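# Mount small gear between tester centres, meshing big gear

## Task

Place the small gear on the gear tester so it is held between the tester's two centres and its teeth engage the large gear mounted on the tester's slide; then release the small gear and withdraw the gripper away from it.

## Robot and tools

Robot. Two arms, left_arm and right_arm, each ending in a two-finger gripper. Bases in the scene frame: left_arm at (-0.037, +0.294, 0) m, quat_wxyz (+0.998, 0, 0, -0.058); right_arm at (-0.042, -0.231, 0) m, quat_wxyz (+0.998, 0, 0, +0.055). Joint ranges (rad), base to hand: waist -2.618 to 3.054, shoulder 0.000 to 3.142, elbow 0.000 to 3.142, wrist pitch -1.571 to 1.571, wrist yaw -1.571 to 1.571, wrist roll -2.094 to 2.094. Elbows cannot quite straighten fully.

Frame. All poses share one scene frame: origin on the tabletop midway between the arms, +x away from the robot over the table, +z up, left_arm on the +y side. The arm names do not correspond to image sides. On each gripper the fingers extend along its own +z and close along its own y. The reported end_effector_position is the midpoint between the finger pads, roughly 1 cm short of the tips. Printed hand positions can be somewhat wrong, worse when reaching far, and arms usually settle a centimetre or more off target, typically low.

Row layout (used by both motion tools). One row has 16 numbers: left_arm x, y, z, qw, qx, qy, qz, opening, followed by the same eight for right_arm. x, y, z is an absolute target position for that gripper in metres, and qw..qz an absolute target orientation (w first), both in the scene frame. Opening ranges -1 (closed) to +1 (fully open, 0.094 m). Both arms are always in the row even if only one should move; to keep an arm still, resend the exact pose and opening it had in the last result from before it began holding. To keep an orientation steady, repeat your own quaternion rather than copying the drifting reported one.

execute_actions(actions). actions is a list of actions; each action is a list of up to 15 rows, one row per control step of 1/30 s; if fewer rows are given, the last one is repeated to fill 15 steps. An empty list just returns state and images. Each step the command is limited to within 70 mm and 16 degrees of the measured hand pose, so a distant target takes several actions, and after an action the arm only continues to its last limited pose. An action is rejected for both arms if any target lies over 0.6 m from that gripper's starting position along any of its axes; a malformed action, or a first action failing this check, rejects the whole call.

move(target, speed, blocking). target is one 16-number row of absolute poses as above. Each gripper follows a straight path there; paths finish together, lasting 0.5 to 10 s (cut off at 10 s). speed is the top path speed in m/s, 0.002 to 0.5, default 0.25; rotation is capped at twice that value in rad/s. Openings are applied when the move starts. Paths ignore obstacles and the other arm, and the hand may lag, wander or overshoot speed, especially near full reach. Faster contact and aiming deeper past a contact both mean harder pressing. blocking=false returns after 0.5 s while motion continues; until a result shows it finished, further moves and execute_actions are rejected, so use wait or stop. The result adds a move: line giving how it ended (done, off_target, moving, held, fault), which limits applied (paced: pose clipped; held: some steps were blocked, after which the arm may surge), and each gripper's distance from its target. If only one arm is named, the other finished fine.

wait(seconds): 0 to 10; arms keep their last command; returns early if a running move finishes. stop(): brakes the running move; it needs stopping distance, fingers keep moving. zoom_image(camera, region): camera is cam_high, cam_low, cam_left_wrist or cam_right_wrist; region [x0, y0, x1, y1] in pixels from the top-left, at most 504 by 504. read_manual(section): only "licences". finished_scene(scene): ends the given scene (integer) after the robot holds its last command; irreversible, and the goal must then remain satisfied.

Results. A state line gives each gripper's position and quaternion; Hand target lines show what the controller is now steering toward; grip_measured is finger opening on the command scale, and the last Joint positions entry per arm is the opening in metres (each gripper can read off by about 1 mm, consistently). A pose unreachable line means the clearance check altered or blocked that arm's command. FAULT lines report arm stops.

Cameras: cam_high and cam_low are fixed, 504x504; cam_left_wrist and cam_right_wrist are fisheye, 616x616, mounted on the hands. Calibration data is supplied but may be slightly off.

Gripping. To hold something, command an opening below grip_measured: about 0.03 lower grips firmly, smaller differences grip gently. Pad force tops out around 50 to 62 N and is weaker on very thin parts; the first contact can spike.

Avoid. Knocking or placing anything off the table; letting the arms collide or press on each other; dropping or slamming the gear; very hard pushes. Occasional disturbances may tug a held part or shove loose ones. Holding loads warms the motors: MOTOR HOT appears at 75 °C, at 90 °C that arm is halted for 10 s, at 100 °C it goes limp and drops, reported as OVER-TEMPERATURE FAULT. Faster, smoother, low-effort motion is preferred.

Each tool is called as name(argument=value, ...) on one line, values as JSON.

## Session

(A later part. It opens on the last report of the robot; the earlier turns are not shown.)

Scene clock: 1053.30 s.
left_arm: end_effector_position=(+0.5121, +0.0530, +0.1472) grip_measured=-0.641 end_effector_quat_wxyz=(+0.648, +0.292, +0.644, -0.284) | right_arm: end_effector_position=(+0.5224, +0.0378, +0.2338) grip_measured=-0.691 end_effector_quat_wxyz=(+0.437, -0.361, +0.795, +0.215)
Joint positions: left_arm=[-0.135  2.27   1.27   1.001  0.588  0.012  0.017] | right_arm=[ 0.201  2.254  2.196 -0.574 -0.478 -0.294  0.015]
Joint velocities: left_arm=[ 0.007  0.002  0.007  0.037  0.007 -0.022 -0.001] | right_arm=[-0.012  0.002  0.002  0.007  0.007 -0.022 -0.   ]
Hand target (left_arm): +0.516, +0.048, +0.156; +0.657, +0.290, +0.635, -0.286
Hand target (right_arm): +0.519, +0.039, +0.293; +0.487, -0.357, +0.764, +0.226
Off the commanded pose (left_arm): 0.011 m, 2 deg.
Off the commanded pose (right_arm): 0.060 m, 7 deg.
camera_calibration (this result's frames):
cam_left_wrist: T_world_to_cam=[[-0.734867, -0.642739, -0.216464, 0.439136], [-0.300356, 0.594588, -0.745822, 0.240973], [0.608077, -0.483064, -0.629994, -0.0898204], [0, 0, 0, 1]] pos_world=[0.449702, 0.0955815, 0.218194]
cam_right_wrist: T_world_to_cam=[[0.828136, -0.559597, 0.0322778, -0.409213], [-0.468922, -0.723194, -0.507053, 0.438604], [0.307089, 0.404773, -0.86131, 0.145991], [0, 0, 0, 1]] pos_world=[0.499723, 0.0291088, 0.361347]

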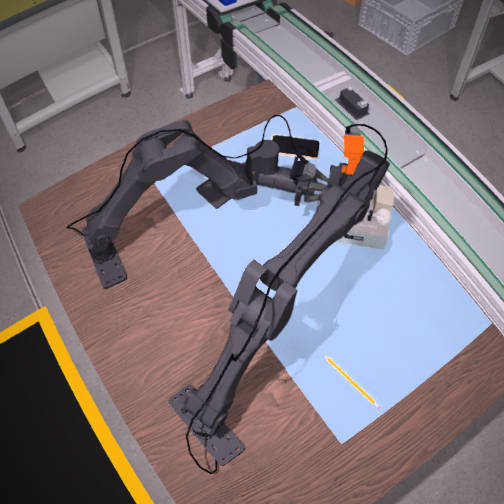

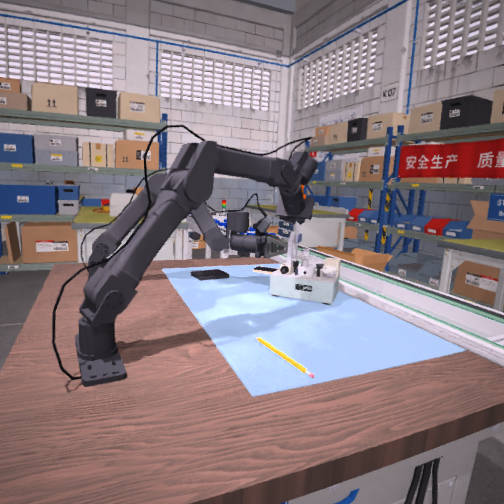

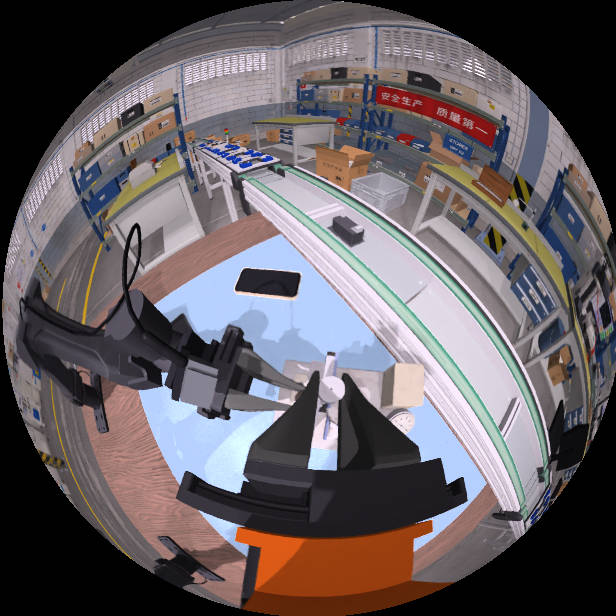

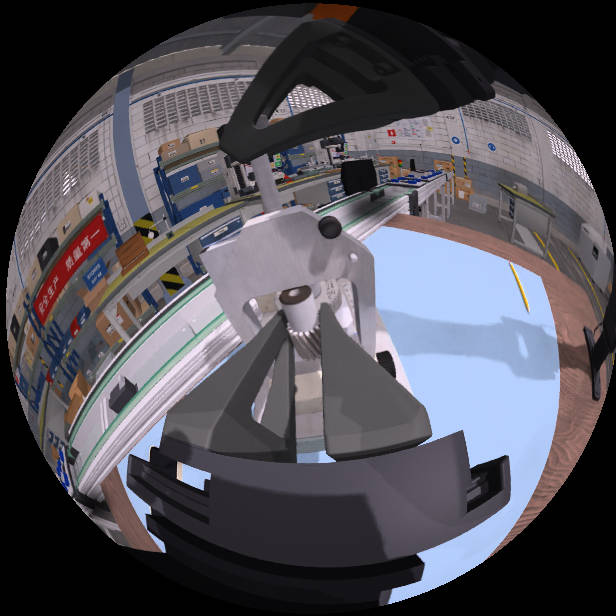

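execute_actions(actions=[[[0.5163,0.0468,0.1561,0.6569,0.2901,0.6343,-0.2864,-0.67,0.522,0.040,0.294,0.4870,-0.3564,0.7644,0.2271,-0.715],[0.5158,0.0457,0.1561,0.6566,0.2907,0.6340,-0.2871,-0.67,0.522,0.040,0.294,0.4870,-0.3564,0.7644,0.2271,-0.715],[0.5153,0.04454,0.1561,0.65628,0.29137,0.63374,-0.28773,-0.67,0.522,0.040,0.294,0.4870,-0.3564,0.7644,0.2271,-0.715],[0.51573,0.04409,0.15612,0.65710,0.28947,0.63454,-0.28595,-0.67,0.522,0.040,0.294,0.4870,-0.3564,0.7644,0.2271,-0.715],[0.51616,0.04365,0.15614,0.65791,0.28757,0.63534,-0.28417,-0.67,0.522,0.040,0.294,0.4870,-0.3564,0.7644,0.2271,-0.715],[0.51659,0.04320,0.15617,0.65873,0.28567,0.63614,-0.28240,-0.67,0.522,0.040,0.294,0.4870,-0.3564,0.7644,0.2271,-0.715],[0.51702,0.04275,0.15619,0.65954,0.28376,0.63693,-0.28062,-0.67,0.522,0.040,0.294,0.4870,-0.3564,0.7644,0.2271,-0.715],[0.51745,0.04231,0.15621,0.66036,0.28186,0.63773,-0.27884,-0.67,0.522,0.040,0.294,0.4870,-0.3564,0.7644,0.2271,-0.715],[0.51788,0.04186,0.15623,0.66117,0.27996,0.63853,-0.27706,-0.67,0.522,0.040,0.294,0.4870,-0.3564,0.7644,0.2271,-0.715],[0.51827,0.04145,0.15625,0.66196,0.27804,0.63930,-0.27527,-0.67,0.522,0.040,0.294,0.4870,-0.3564,0.7644,0.2271,-0.715],[0.51866,0.04103,0.15628,0.66274,0.27612,0.64007,-0.27347,-0.67,0.522,0.040,0.294,0.4870,-0.3564,0.7644,0.2271,-0.715],[0.51905,0.04062,0.15630,0.66353,0.27420,0.64084,-0.27168,-0.67,0.522,0.040,0.294,0.4870,-0.3564,0.7644,0.2271,-0.715],[0.51944,0.04021,0.15632,0.66431,0.27227,0.64160,-0.26988,-0.67,0.522,0.040,0.294,0.4870,-0.3564,0.7644,0.2271,-0.715],[0.51983,0.03979,0.15635,0.66510,0.27035,0.64237,-0.26809,-0.67,0.522,0.040,0.294,0.4870,-0.3564,0.7644,0.2271,-0.715],[0.52022,0.03938,0.15637,0.66588,0.26843,0.64314,-0.26629,-0.67,0.522,0.040,0.294,0.4870,-0.3564,0.7644,0.2271,-0.715]],[[0.52057,0.03900,0.15639,0.66663,0.26650,0.64388,-0.26448,-0.67,0.522,0.040,0.294,0.4870,-0.3564,0.7644,0.2271,-0.715],[0.52093,0.03862,0.15641,0.66738,0.26456,0.64462,-0.26267,-0.67,0.522,0.040,0.294,0.4870,-0.3564,0.7644,0.2271,-0.715],[0.52128,0.03825,0.15644,0.66814,0.26263,0.64537,-0.26086,-0.67,0.522,0.040,0.294,0.4870,-0.3564,0.7644,0.2271,-0.715],[0.52163,0.03787,0.15646,0.66889,0.26070,0.64611,-0.25905,-0.67,0.522,0.040,0.294,0.4870,-0.3564,0.7644,0.2271,-0.715],[0.52199,0.03749,0.15648,0.66964,0.25876,0.64685,-0.25724,-0.67,0.522,0.040,0.294,0.4870,-0.3564,0.7644,0.2271,-0.715],[0.52234,0.03711,0.15650,0.67039,0.25683,0.64759,-0.25543,-0.67,0.522,0.040,0.294,0.4870,-0.3564,0.7644,0.2271,-0.715],[0.52265,0.03675,0.15652,0.67111,0.25489,0.64830,-0.25361,-0.67,0.522,0.040,0.294,0.4870,-0.3564,0.7644,0.2271,-0.715],[0.52296,0.03639,0.15654,0.67182,0.25294,0.64901,-0.25179,-0.67,0.522,0.040,0.294,0.4870,-0.3564,0.7644,0.2271,-0.715],[0.52327,0.03604,0.15656,0.67254,0.25100,0.64973,-0.24997,-0.67,0.522,0.040,0.294,0.4870,-0.3564,0.7644,0.2271,-0.715],[0.52357,0.03568,0.15657,0.67325,0.24905,0.65044,-0.24814,-0.67,0.522,0.040,0.294,0.4870,-0.3564,0.7644,0.2271,-0.715],[0.52388,0.03532,0.15659,0.67397,0.24711,0.65115,-0.24632,-0.67,0.522,0.040,0.294,0.4870,-0.3564,0.7644,0.2271,-0.715],[0.52419,0.03496,0.15661,0.67468,0.24516,0.65186,-0.24450,-0.67,0.522,0.040,0.294,0.4870,-0.3564,0.7644,0.2271,-0.715]],[[0.52419,0.03496,0.15661,0.67468,0.24516,0.65186,-0.24450,-0.67,0.522,0.040,0.294,0.4870,-0.3564,0.7644,0.2271,-0.715]]])

zoom_image(camera="cam_right_wrist", region=[190, 130, 430, 400])

zoom_image(camera="cam_low", region=[265, 205, 335, 285])

Scene clock: 1087.33 s.
left_arm: end_effector_position=(+0.5191, +0.0391, +0.1472) grip_measured=-0.641 end_effector_quat_wxyz=(+0.665, +0.251, +0.661, -0.243) | right_arm: end_effector_position=(+0.5224, +0.0379, +0.2336) grip_measured=-0.691 end_effector_quat_wxyz=(+0.437, -0.361, +0.795, +0.215)
Joint positions: left_arm=[-0.205  2.27   1.27   1.001  0.392  0.012  0.017] | right_arm=[ 0.201  2.255  2.196 -0.574 -0.478 -0.294  0.015]
Joint velocities: left_arm=[ 0.007 -0.002  0.007  0.081 -0.022 -0.037  0.001] | right_arm=[ 0.012  0.007 -0.017 -0.022 -0.022 -0.007  0.   ]
Hand target (left_arm): +0.524, +0.035, +0.157; +0.675, +0.245, +0.652, -0.244
Hand target (right_arm): +0.519, +0.039, +0.293; +0.487, -0.357, +0.764, +0.226
Off the commanded pose (left_arm): 0.011 m, 2 deg.
Off the commanded pose (right_arm): 0.060 m, 7 deg.
camera_calibration (this result's frames):
cam_left_wrist: T_world_to_cam=[[-0.648643, -0.729725, -0.216251, 0.393935], [-0.372463, 0.552132, -0.745936, 0.290441], [0.663727, -0.403301, -0.629932, -0.132759], [0, 0, 0, 1]] pos_world=[0.451818, 0.0735601, 0.21821]
cam_right_wrist: T_world_to_cam=[[0.828148, -0.559594, 0.0320424, -0.409176], [-0.469106, -0.723253, -0.506799, 0.438593], [0.306776, 0.404673, -0.861469, 0.146069], [0, 0, 0, 1]] pos_world=[0.499794, 0.0291317, 0.361223]

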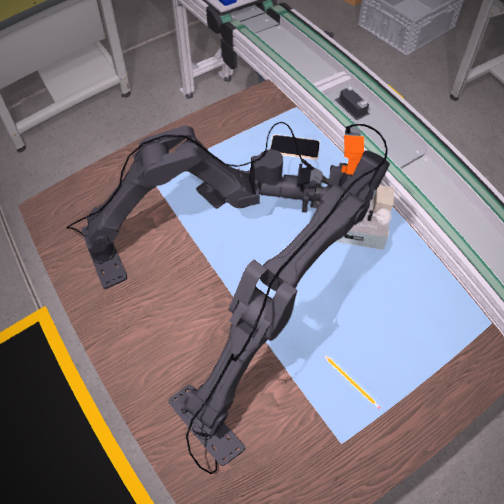

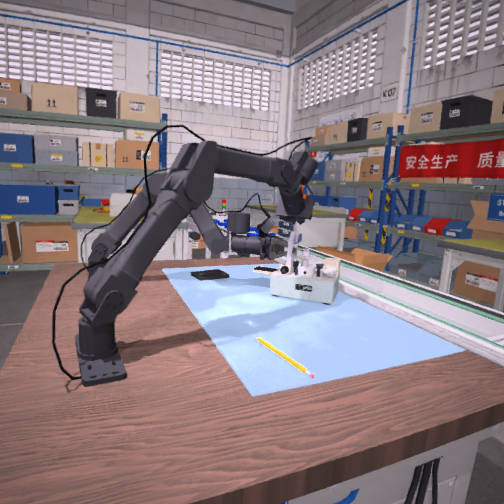

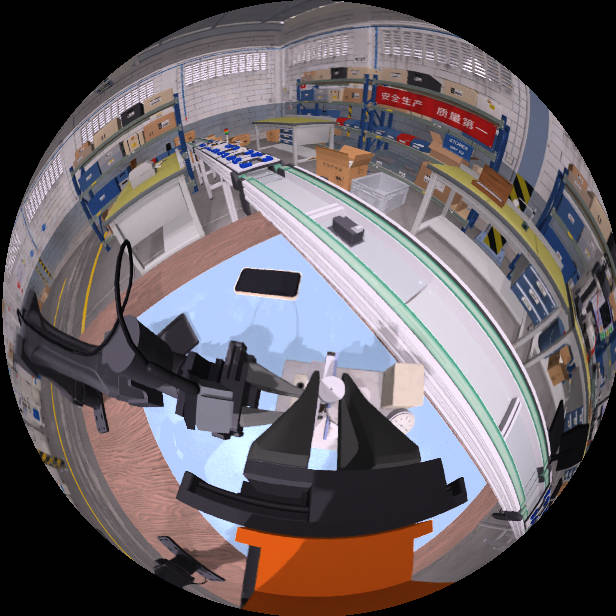

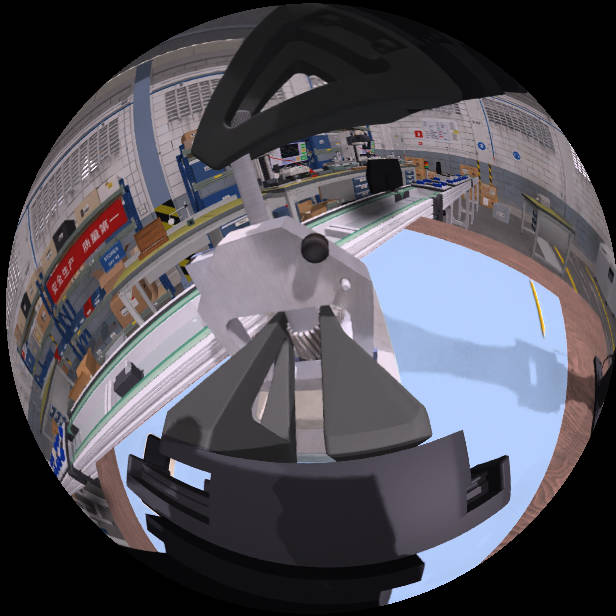

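Region (190, 130, 430, 400) of cam_right_wrist's 616x616 image, scaled by 1.867, with more detail than that image has.

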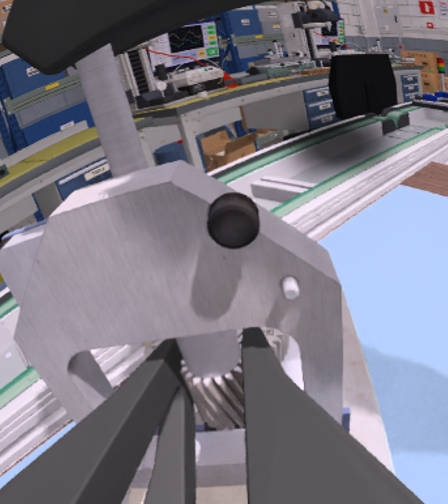

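Region (265, 205, 335, 285) of cam_low's 504x504 image, scaled by 6.300, with more detail than that image has; it fills the left 441 columns of this view, and the rest is white.

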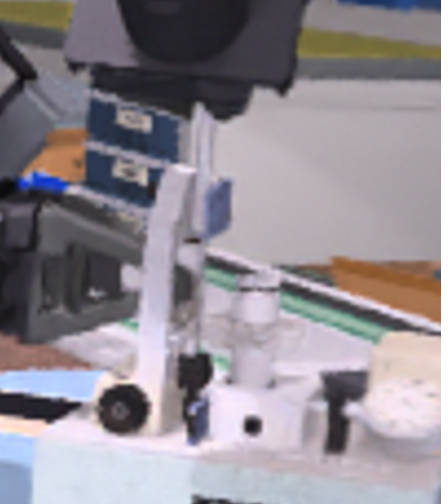

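zoom_image(camera="cam_low", region=[280, 215, 320, 270])

zoom_image(camera="cam_left_wrist", region=[260, 330, 400, 470])

Region (280, 215, 320, 270) of cam_low's 504x504 image, scaled by 9.164, with more detail than that image has; it fills the left 367 columns of this view, and the rest is white.

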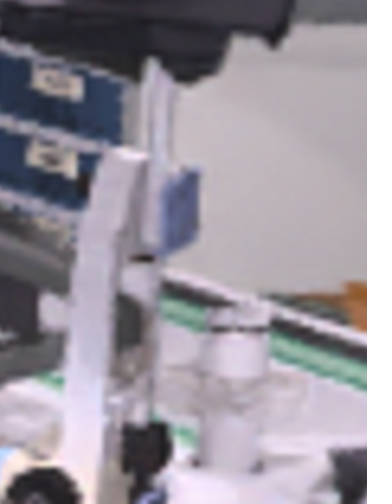

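Region (260, 330, 400, 470) of cam_left_wrist's 616x616 image, scaled by 3.600, with more detail than that image has.

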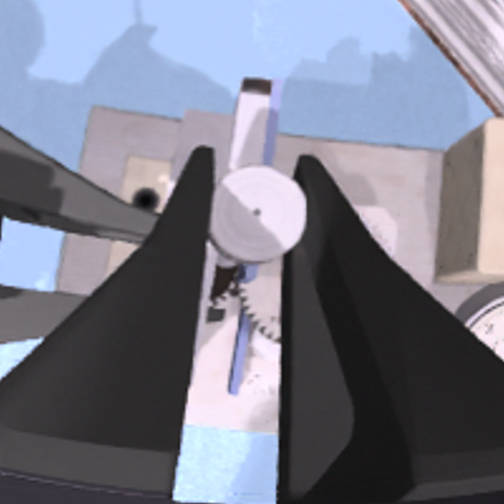

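execute_actions(actions=[[[0.52462,0.03549,0.15662,0.67514,0.24387,0.65232,-0.24325,-0.67,0.522,0.040,0.294,0.4870,-0.3564,0.7644,0.2271,-0.715],[0.52506,0.03601,0.15663,0.67560,0.24257,0.65278,-0.24200,-0.67,0.522,0.040,0.294,0.4870,-0.3564,0.7644,0.2271,-0.715],[0.52549,0.03654,0.15664,0.67606,0.24128,0.65323,-0.24075,-0.67,0.522,0.040,0.294,0.4870,-0.3564,0.7644,0.2271,-0.715],[0.52593,0.03707,0.15665,0.67652,0.23998,0.65369,-0.23950,-0.67,0.522,0.040,0.294,0.4870,-0.3564,0.7644,0.2271,-0.715],[0.52636,0.03759,0.15665,0.67698,0.23869,0.65415,-0.23825,-0.67,0.522,0.040,0.294,0.4870,-0.3564,0.7644,0.2271,-0.715],[0.52679,0.03812,0.15666,0.67744,0.23739,0.65461,-0.23700,-0.67,0.522,0.040,0.294,0.4870,-0.3564,0.7644,0.2271,-0.715],[0.52723,0.03864,0.15667,0.67790,0.23610,0.65506,-0.23575,-0.67,0.522,0.040,0.294,0.4870,-0.3564,0.7644,0.2271,-0.715],[0.52766,0.03917,0.15668,0.67836,0.23480,0.65552,-0.23450,-0.67,0.522,0.040,0.294,0.4870,-0.3564,0.7644,0.2271,-0.715]],[[0.52766,0.03917,0.15668,0.67836,0.23480,0.65552,-0.23450,-0.67,0.522,0.040,0.294,0.4870,-0.3564,0.7644,0.2271,-0.715]]])

zoom_image(camera="cam_right_wrist", region=[210, 140, 390, 380])

zoom_image(camera="cam_low", region=[280, 215, 320, 270])

zoom_image(camera="cam_left_wrist", region=[296, 366, 366, 436])

Scene clock: 1165.43 s.
left_arm: end_effector_position=(+0.5228, +0.0435, +0.1472) grip_measured=-0.641 end_effector_quat_wxyz=(+0.668, +0.240, +0.665, -0.232) | right_arm: end_effector_position=(+0.5224, +0.0379, +0.2336) grip_measured=-0.691 end_effector_quat_wxyz=(+0.437, -0.361, +0.795, +0.215)
Joint positions: left_arm=[-0.205  2.27   1.27   1.001  0.36   0.012  0.017] | right_arm=[ 0.201  2.255  2.196 -0.574 -0.478 -0.294  0.015]
Joint velocities: left_arm=[ 0.012 -0.012 -0.007 -0.007 -0.051 -0.051 -0.   ] | right_arm=[-0.002  0.002  0.007  0.051 -0.022 -0.037  0.   ]
Hand target (left_arm): +0.527, +0.039, +0.157; +0.678, +0.235, +0.656, -0.234
Hand target (right_arm): +0.519, +0.039, +0.293; +0.487, -0.357, +0.764, +0.226
Off the commanded pose (left_arm): 0.011 m, 2 deg.
Off the commanded pose (right_arm): 0.060 m, 7 deg.
MOTOR HOT: a motor of the right arm reached 75 °C. Now the hottest motor of the right arm, joint 2 (shoulder), reports 75 °C. The controller's stop level is 90 °C. To cool a motor, set the load down, stop pushing, or move to a pose that needs little force.
camera_calibration (this result's frames):
cam_left_wrist: T_world_to_cam=[[-0.624647, -0.750378, -0.216213, 0.387925], [-0.390176, 0.539738, -0.745953, 0.299179], [0.676445, -0.381596, -0.629925, -0.141025], [0, 0, 0, 1]] pos_world=[0.454445, 0.0757972, 0.218212]
cam_right_wrist: T_world_to_cam=[[0.828148, -0.559594, 0.0320424, -0.409176], [-0.469106, -0.723253, -0.506799, 0.438593], [0.306776, 0.404673, -0.861469, 0.146069], [0, 0, 0, 1]] pos_world=[0.499794, 0.0291317, 0.361223]

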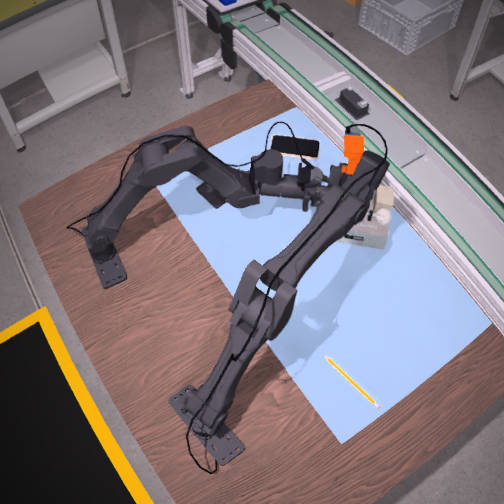

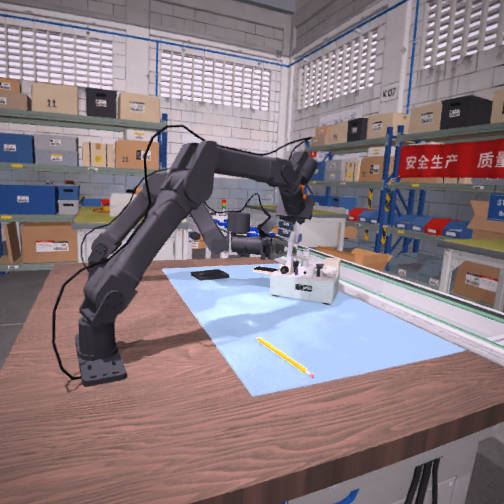

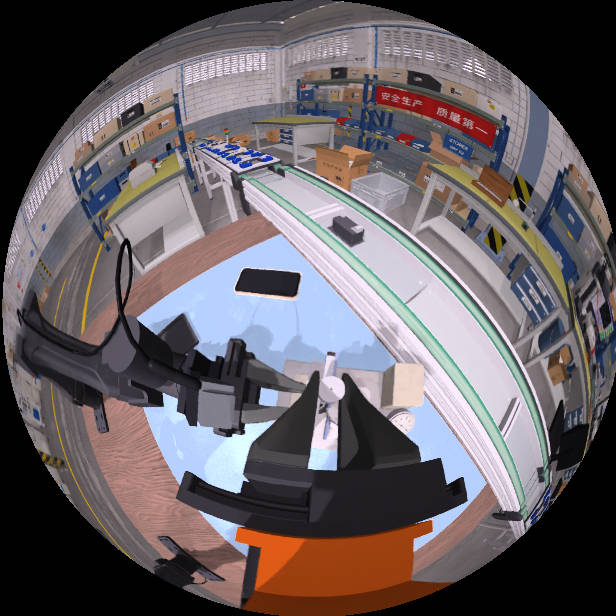

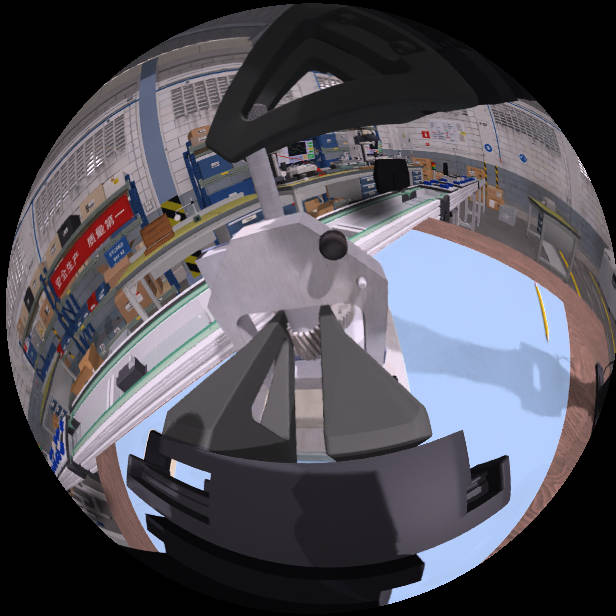

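Region (210, 140, 390, 380) of cam_right_wrist's 616x616 image, scaled by 2.100, with more detail than that image has; it fills the left 378 columns of this view, and the rest is white.

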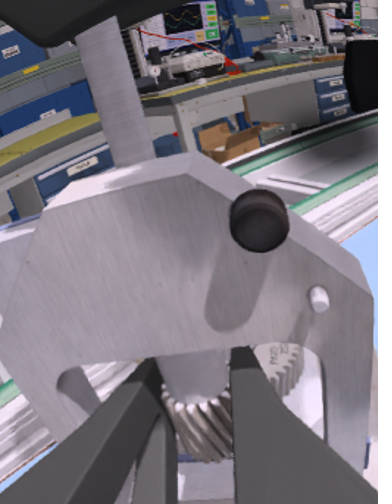

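Region (280, 215, 320, 270) of cam_low's 504x504 image, scaled by 9.164, with more detail than that image has; it fills the left 367 columns of this view, and the rest is white.

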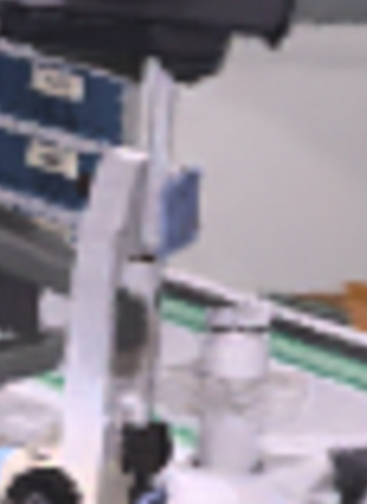

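Region (296, 366, 366, 436) of cam_left_wrist's 616x616 image, scaled by 7.200, with more detail than that image has.

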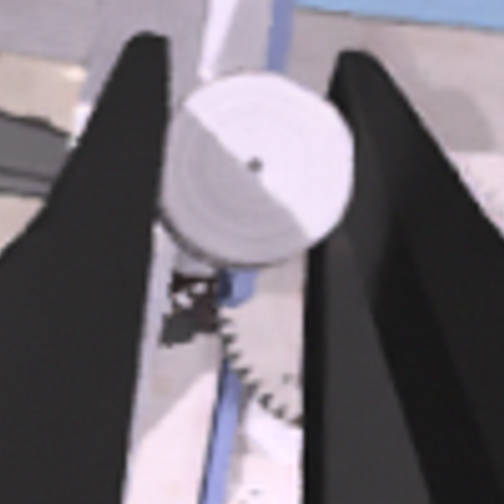

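execute_actions(actions=[[[0.52785,0.03892,0.15669,0.67889,0.23320,0.65605,-0.23300,-0.67,0.522,0.040,0.292,0.4870,-0.3564,0.7644,0.2271,-0.715],[0.52804,0.03867,0.15671,0.67942,0.23161,0.65658,-0.23151,-0.67,0.522,0.040,0.290,0.4870,-0.3564,0.7644,0.2271,-0.715],[0.52823,0.03842,0.15672,0.67994,0.23001,0.65711,-0.23001,-0.67,0.522,0.040,0.288,0.4870,-0.3564,0.7644,0.2271,-0.715],[0.52843,0.03817,0.15673,0.68047,0.22841,0.65764,-0.22851,-0.67,0.522,0.040,0.286,0.4870,-0.3564,0.7644,0.2271,-0.715],[0.52862,0.03791,0.15674,0.68100,0.22681,0.65817,-0.22701,-0.67,0.522,0.040,0.284,0.4870,-0.3564,0.7644,0.2271,-0.715],[0.52881,0.03766,0.15676,0.68153,0.22522,0.65870,-0.22552,-0.67,0.522,0.040,0.284,0.4870,-0.3564,0.7644,0.2271,-0.715],[0.52900,0.03741,0.15677,0.68205,0.22362,0.65923,-0.22402,-0.67,0.522,0.040,0.284,0.4870,-0.3564,0.7644,0.2271,-0.715],[0.52919,0.03716,0.15678,0.68258,0.22202,0.65976,-0.22252,-0.67,0.522,0.040,0.284,0.4870,-0.3564,0.7644,0.2271,-0.715]],[[0.52919,0.03716,0.15678,0.68258,0.22202,0.65976,-0.22252,-0.67,0.522,0.040,0.284,0.4870,-0.3564,0.7644,0.2271,-0.715]]])

zoom_image(camera="cam_right_wrist", region=[210, 140, 390, 380])

Scene clock: 1184.13 s.
left_arm: end_effector_position=(+0.5246, +0.0422, +0.1462) grip_measured=-0.641 end_effector_quat_wxyz=(+0.671, +0.228, +0.670, -0.219) | right_arm: end_effector_position=(+0.5226, +0.0379, +0.2318) grip_measured=-0.691 end_effector_quat_wxyz=(+0.437, -0.361, +0.795, +0.215)
Joint positions: left_arm=[-0.221  2.27   1.27   0.997  0.307  0.012  0.017] | right_arm=[ 0.201  2.255  2.189 -0.568 -0.478 -0.295  0.015]
Joint velocities: left_arm=[ 0.002 -0.002  0.017 -0.007  0.022 -0.022  0.001] | right_arm=[-0.002 -0.002  0.007 -0.007 -0.037 -0.007  0.   ]
Hand target (left_arm): +0.529, +0.037, +0.157; +0.682, +0.222, +0.660, -0.223
Hand target (right_arm): +0.520, +0.039, +0.283; +0.485, -0.358, +0.765, +0.226
Off the commanded pose (left_arm): 0.013 m, 2 deg.
Off the commanded pose (right_arm): 0.052 m, 7 deg.
MOTOR HOT: still on. Now the hottest motor of the right arm, joint 2 (shoulder), reports 76 °C; the controller's stop level is 90 °C.
camera_calibration (this result's frames):
cam_left_wrist: T_world_to_cam=[[-0.597023, -0.772916, -0.214859, 0.374156], [-0.413042, 0.525761, -0.74362, 0.312111], [0.687721, -0.355213, -0.633138, -0.149982], [0, 0, 0, 1]] pos_world=[0.45544, 0.07182, 0.217523]
cam_right_wrist: T_world_to_cam=[[0.828379, -0.559241, 0.0322173, -0.409417], [-0.46893, -0.723768, -0.506226, 0.437589], [0.30642, 0.404239, -0.861799, 0.144673], [0, 0, 0, 1]] pos_world=[0.50002, 0.0292674, 0.359388]

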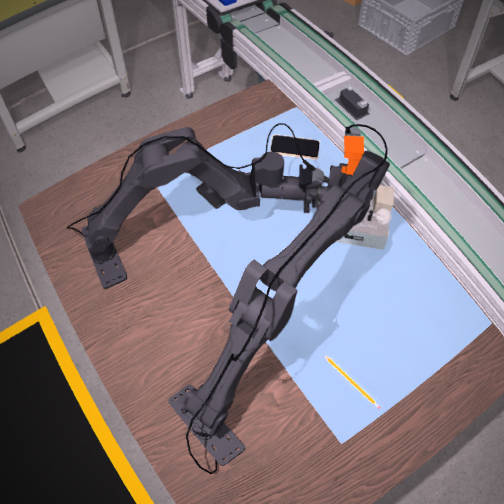

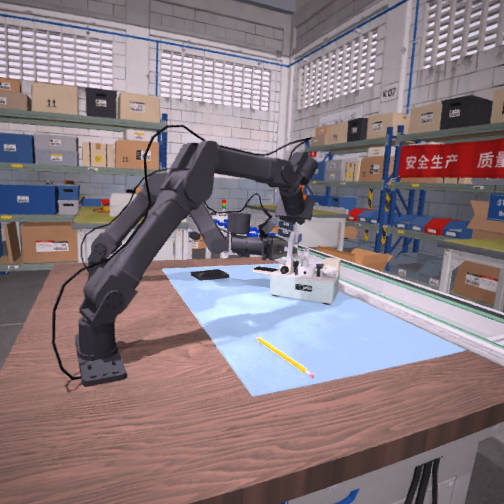

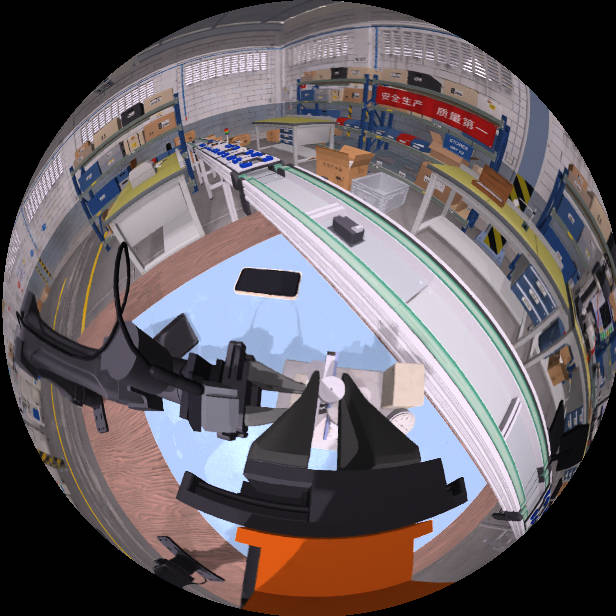

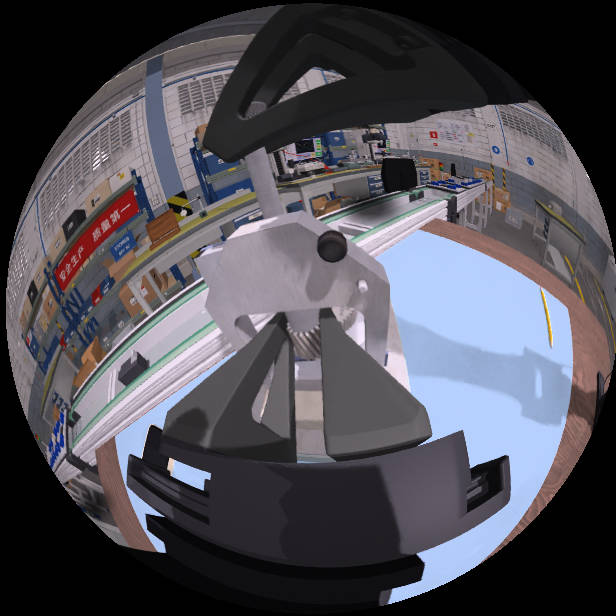

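Region (210, 140, 390, 380) of cam_right_wrist's 616x616 image, scaled by 2.100, with more detail than that image has; it fills the left 378 columns of this view, and the rest is white.

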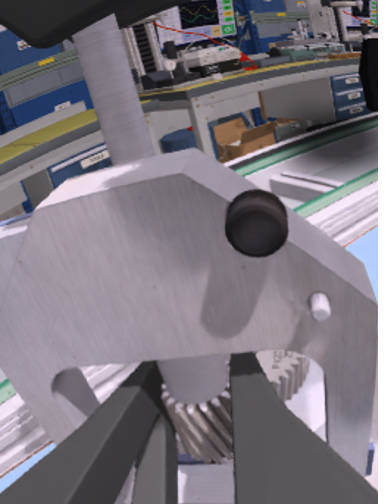

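execute_actions(actions=[[[0.52919,0.03716,0.15678,0.68258,0.22202,0.65976,-0.22252,-0.67,0.522,0.040,0.283,0.4870,-0.3564,0.7644,0.2271,-0.715],[0.52919,0.03716,0.15678,0.68258,0.22202,0.65976,-0.22252,-0.67,0.522,0.040,0.282,0.4870,-0.3564,0.7644,0.2271,-0.715],[0.52919,0.03716,0.15678,0.68258,0.22202,0.65976,-0.22252,-0.67,0.522,0.040,0.281,0.4870,-0.3564,0.7644,0.2271,-0.715],[0.52919,0.03716,0.15678,0.68258,0.22202,0.65976,-0.22252,-0.67,0.522,0.040,0.280,0.4870,-0.3564,0.7644,0.2271,-0.715],[0.52919,0.03716,0.15678,0.68258,0.22202,0.65976,-0.22252,-0.67,0.522,0.040,0.279,0.4870,-0.3564,0.7644,0.2271,-0.715],[0.52919,0.03716,0.15678,0.68258,0.22202,0.65976,-0.22252,-0.67,0.522,0.040,0.278,0.4870,-0.3564,0.7644,0.2271,-0.715],[0.52919,0.03716,0.15678,0.68258,0.22202,0.65976,-0.22252,-0.67,0.522,0.040,0.277,0.4870,-0.3564,0.7644,0.2271,-0.715],[0.52919,0.03716,0.15678,0.68258,0.22202,0.65976,-0.22252,-0.67,0.522,0.040,0.276,0.4870,-0.3564,0.7644,0.2271,-0.715],[0.52919,0.03716,0.15678,0.68258,0.22202,0.65976,-0.22252,-0.67,0.522,0.040,0.275,0.4870,-0.3564,0.7644,0.2271,-0.715],[0.52919,0.03716,0.15678,0.68258,0.22202,0.65976,-0.22252,-0.67,0.522,0.040,0.274,0.4870,-0.3564,0.7644,0.2271,-0.715]],[[0.52919,0.03716,0.15678,0.68258,0.22202,0.65976,-0.22252,-0.67,0.522,0.040,0.274,0.4870,-0.3564,0.7644,0.2271,-0.715]]])

zoom_image(camera="cam_low", region=[280, 215, 320, 270])

zoom_image(camera="cam_left_wrist", region=[296, 366, 366, 436])

Scene clock: 1203.70 s.
left_arm: end_effector_position=(+0.5249, +0.0423, +0.1412) grip_measured=-0.641 end_effector_quat_wxyz=(+0.668, +0.227, +0.674, -0.219) | right_arm: end_effector_position=(+0.5227, +0.0383, +0.2263) grip_measured=-0.691 end_effector_quat_wxyz=(+0.441, -0.362, +0.792, +0.215)
Joint positions: left_arm=[-0.221  2.277  1.27   0.994  0.306  0.012  0.017] | right_arm=[ 0.201  2.243  2.139 -0.52  -0.481 -0.296  0.015]
Joint velocities: left_arm=[-0.012 -0.017  0.002  0.007 -0.051 -0.007 -0.   ] | right_arm=[-0.002 -0.012 -0.007  0.007  0.037 -0.022  0.001]
Hand target (left_arm): +0.529, +0.037, +0.157; +0.682, +0.222, +0.660, -0.223
Hand target (right_arm): +0.521, +0.039, +0.273; +0.486, -0.358, +0.765, +0.226
Off the commanded pose (left_arm): 0.017 m, 2 deg.
Off the commanded pose (right_arm): 0.048 m, 6 deg.
MOTOR HOT: still on. Now the hottest motor of the right arm, joint 2 (shoulder), reports 78 °C; the controller's stop level is 90 °C.
camera_calibration (this result's frames):
cam_left_wrist: T_world_to_cam=[[-0.598211, -0.772873, -0.211686, 0.373501], [-0.420844, 0.527809, -0.737772, 0.311614], [0.681934, -0.352257, -0.641001, -0.149305], [0, 0, 0, 1]] pos_world=[0.456389, 0.0716026, 0.21326]
cam_right_wrist: T_world_to_cam=[[0.829287, -0.557518, 0.0381764, -0.410979], [-0.462255, -0.722766, -0.513741, 0.433334], [0.314012, 0.408391, -0.857096, 0.134572], [0, 0, 0, 1]] pos_world=[0.498873, 0.0291135, 0.353652]

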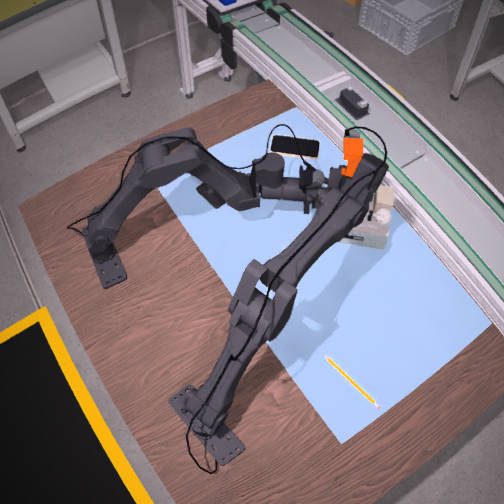

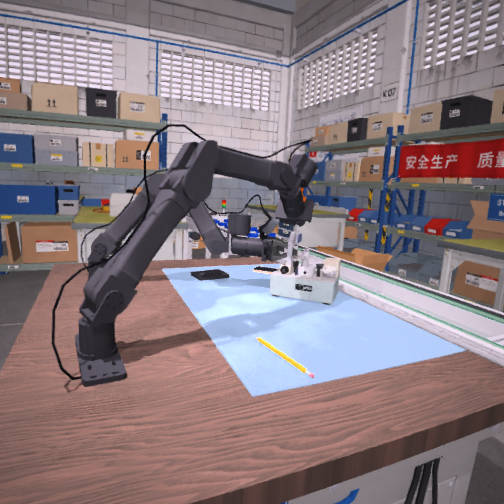

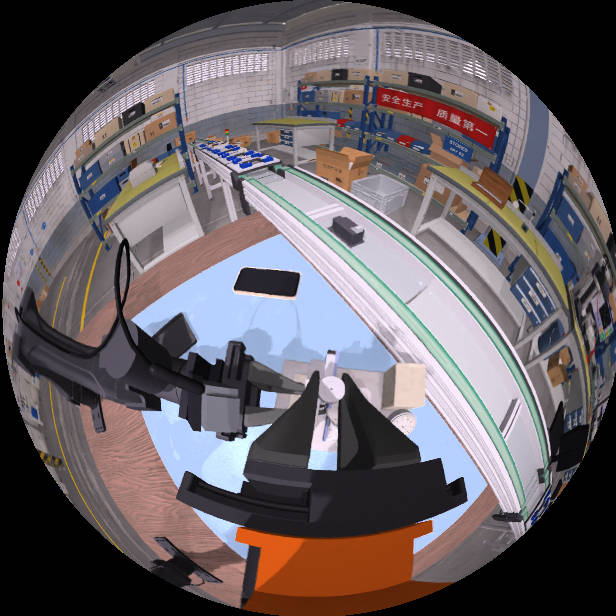

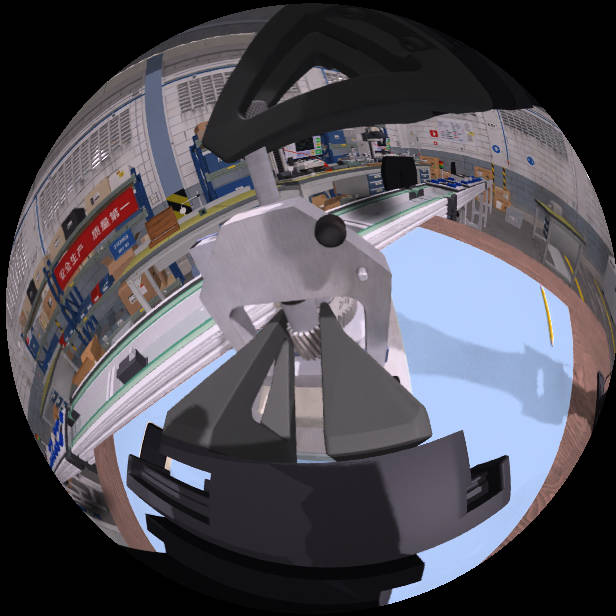

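Region (280, 215, 320, 270) of cam_low's 504x504 image, scaled by 9.164, with more detail than that image has; it fills the left 367 columns of this view, and the rest is white.

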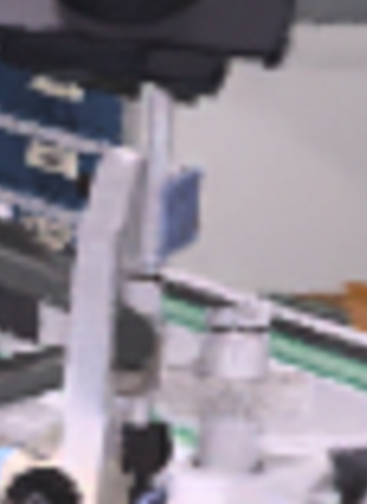

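Region (296, 366, 366, 436) of cam_left_wrist's 616x616 image, scaled by 7.200, with more detail than that image has.

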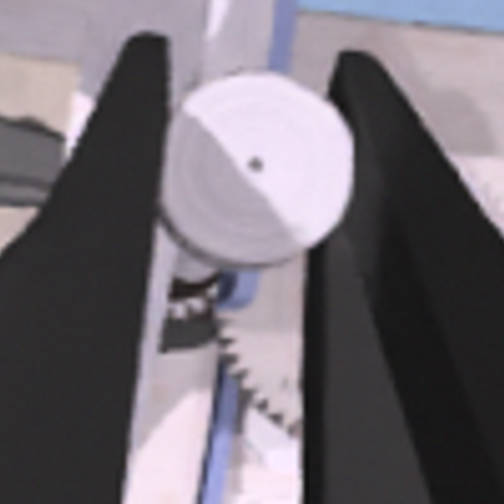

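execute_actions(actions=[[[0.52919,0.03716,0.15678,0.68258,0.22202,0.65976,-0.22252,-0.67,0.522,0.040,0.273,0.4870,-0.3564,0.7644,0.2271,-0.715],[0.52919,0.03716,0.15678,0.68258,0.22202,0.65976,-0.22252,-0.67,0.522,0.040,0.272,0.4870,-0.3564,0.7644,0.2271,-0.715],[0.52919,0.03716,0.15678,0.68258,0.22202,0.65976,-0.22252,-0.67,0.522,0.040,0.271,0.4870,-0.3564,0.7644,0.2271,-0.715],[0.52919,0.03716,0.15678,0.68258,0.22202,0.65976,-0.22252,-0.67,0.522,0.040,0.270,0.4870,-0.3564,0.7644,0.2271,-0.715],[0.52919,0.03716,0.15678,0.68258,0.22202,0.65976,-0.22252,-0.67,0.522,0.040,0.269,0.4870,-0.3564,0.7644,0.2271,-0.715],[0.52919,0.03716,0.15678,0.68258,0.22202,0.65976,-0.22252,-0.67,0.522,0.040,0.268,0.4870,-0.3564,0.7644,0.2271,-0.715],[0.52919,0.03716,0.15678,0.68258,0.22202,0.65976,-0.22252,-0.67,0.522,0.040,0.267,0.4870,-0.3564,0.7644,0.2271,-0.715],[0.52919,0.03716,0.15678,0.68258,0.22202,0.65976,-0.22252,-0.67,0.522,0.040,0.266,0.4870,-0.3564,0.7644,0.2271,-0.715],[0.52919,0.03716,0.15678,0.68258,0.22202,0.65976,-0.22252,-0.67,0.522,0.040,0.265,0.4870,-0.3564,0.7644,0.2271,-0.715],[0.52919,0.03716,0.15678,0.68258,0.22202,0.65976,-0.22252,-0.67,0.522,0.040,0.264,0.4870,-0.3564,0.7644,0.2271,-0.715],[0.52919,0.03716,0.15678,0.68258,0.22202,0.65976,-0.22252,-0.67,0.522,0.040,0.263,0.4870,-0.3564,0.7644,0.2271,-0.715],[0.52919,0.03716,0.15678,0.68258,0.22202,0.65976,-0.22252,-0.67,0.522,0.040,0.262,0.4870,-0.3564,0.7644,0.2271,-0.715]],[[0.52919,0.03716,0.15678,0.68258,0.22202,0.65976,-0.22252,-0.67,0.522,0.040,0.262,0.4870,-0.3564,0.7644,0.2271,-0.715]]])

zoom_image(camera="cam_right_wrist", region=[240, 250, 380, 390])

zoom_image(camera="cam_low", region=[280, 215, 320, 270])

Scene clock: 1228.83 s.
left_arm: end_effector_position=(+0.5249, +0.0423, +0.1412) grip_measured=-0.641 end_effector_quat_wxyz=(+0.668, +0.227, +0.674, -0.219) | right_arm: end_effector_position=(+0.5228, +0.0386, +0.2256) grip_measured=-0.691 end_effector_quat_wxyz=(+0.452, -0.362, +0.786, +0.215)
Joint positions: left_arm=[-0.221  2.277  1.27   0.994  0.306  0.012  0.017] | right_arm=[ 0.201  2.223  2.085 -0.46  -0.482 -0.294  0.015]
Joint velocities: left_arm=[-0.017  0.002  0.002 -0.051 -0.007 -0.022  0.   ] | right_arm=[-0.017  0.002 -0.022 -0.066  0.051  0.022  0.   ]
Hand target (left_arm): +0.529, +0.037, +0.157; +0.682, +0.222, +0.660, -0.223
Hand target (right_arm): +0.521, +0.040, +0.262; +0.486, -0.358, +0.765, +0.227
Off the commanded pose (left_arm): 0.017 m, 2 deg.
Off the commanded pose (right_arm): 0.036 m, 5 deg.
MOTOR HOT: still on. Now the hottest motor of the right arm, joint 2 (shoulder), reports 79 °C; the controller's stop level is 90 °C.
camera_calibration (this result's frames):
cam_left_wrist: T_world_to_cam=[[-0.598211, -0.772873, -0.211686, 0.373501], [-0.420844, 0.527809, -0.737772, 0.311614], [0.681934, -0.352257, -0.641001, -0.149305], [0, 0, 0, 1]] pos_world=[0.456389, 0.0716026, 0.21326]
cam_right_wrist: T_world_to_cam=[[0.828419, -0.557721, 0.0516666, -0.413493], [-0.45014, -0.717826, -0.53113, 0.43067], [0.33331, 0.416741, -0.845713, 0.120832], [0, 0, 0, 1]] pos_world=[0.496133, 0.0281767, 0.352295]

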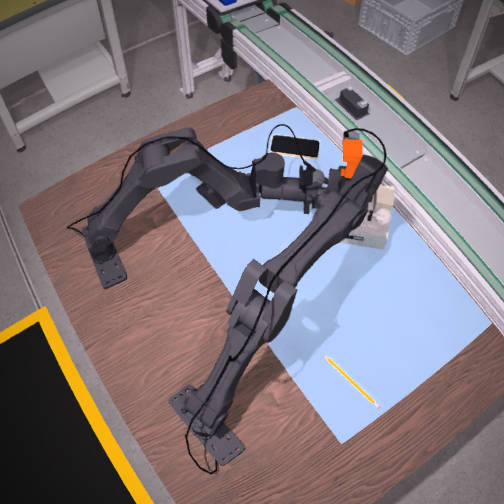

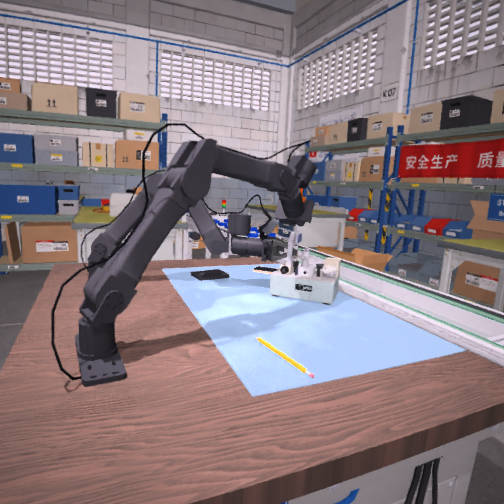

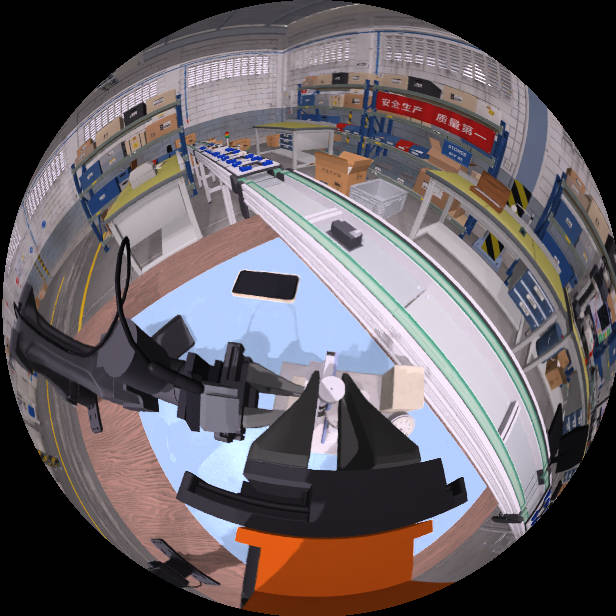

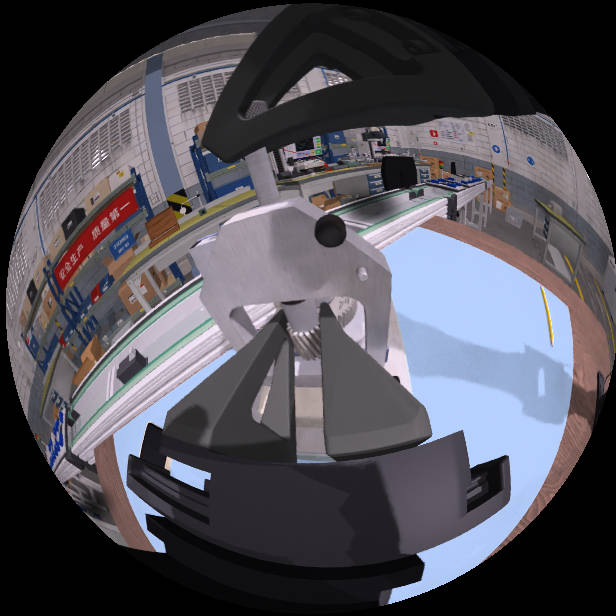

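Region (240, 250, 380, 390) of cam_right_wrist's 616x616 image, scaled by 3.600, with more detail than that image has.

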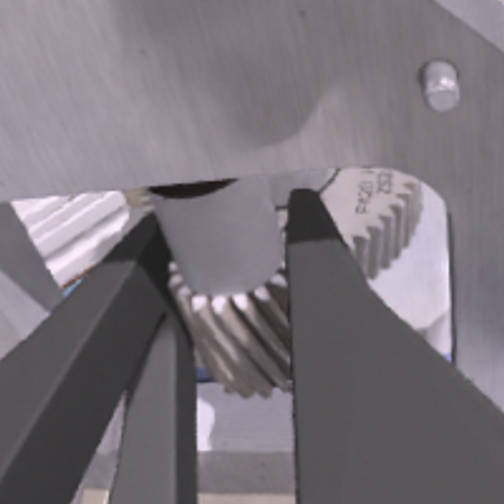

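Region (280, 215, 320, 270) of cam_low's 504x504 image, scaled by 9.164, with more detail than that image has; it fills the left 367 columns of this view, and the rest is white.

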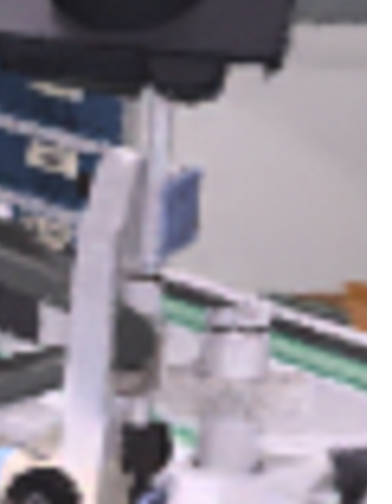

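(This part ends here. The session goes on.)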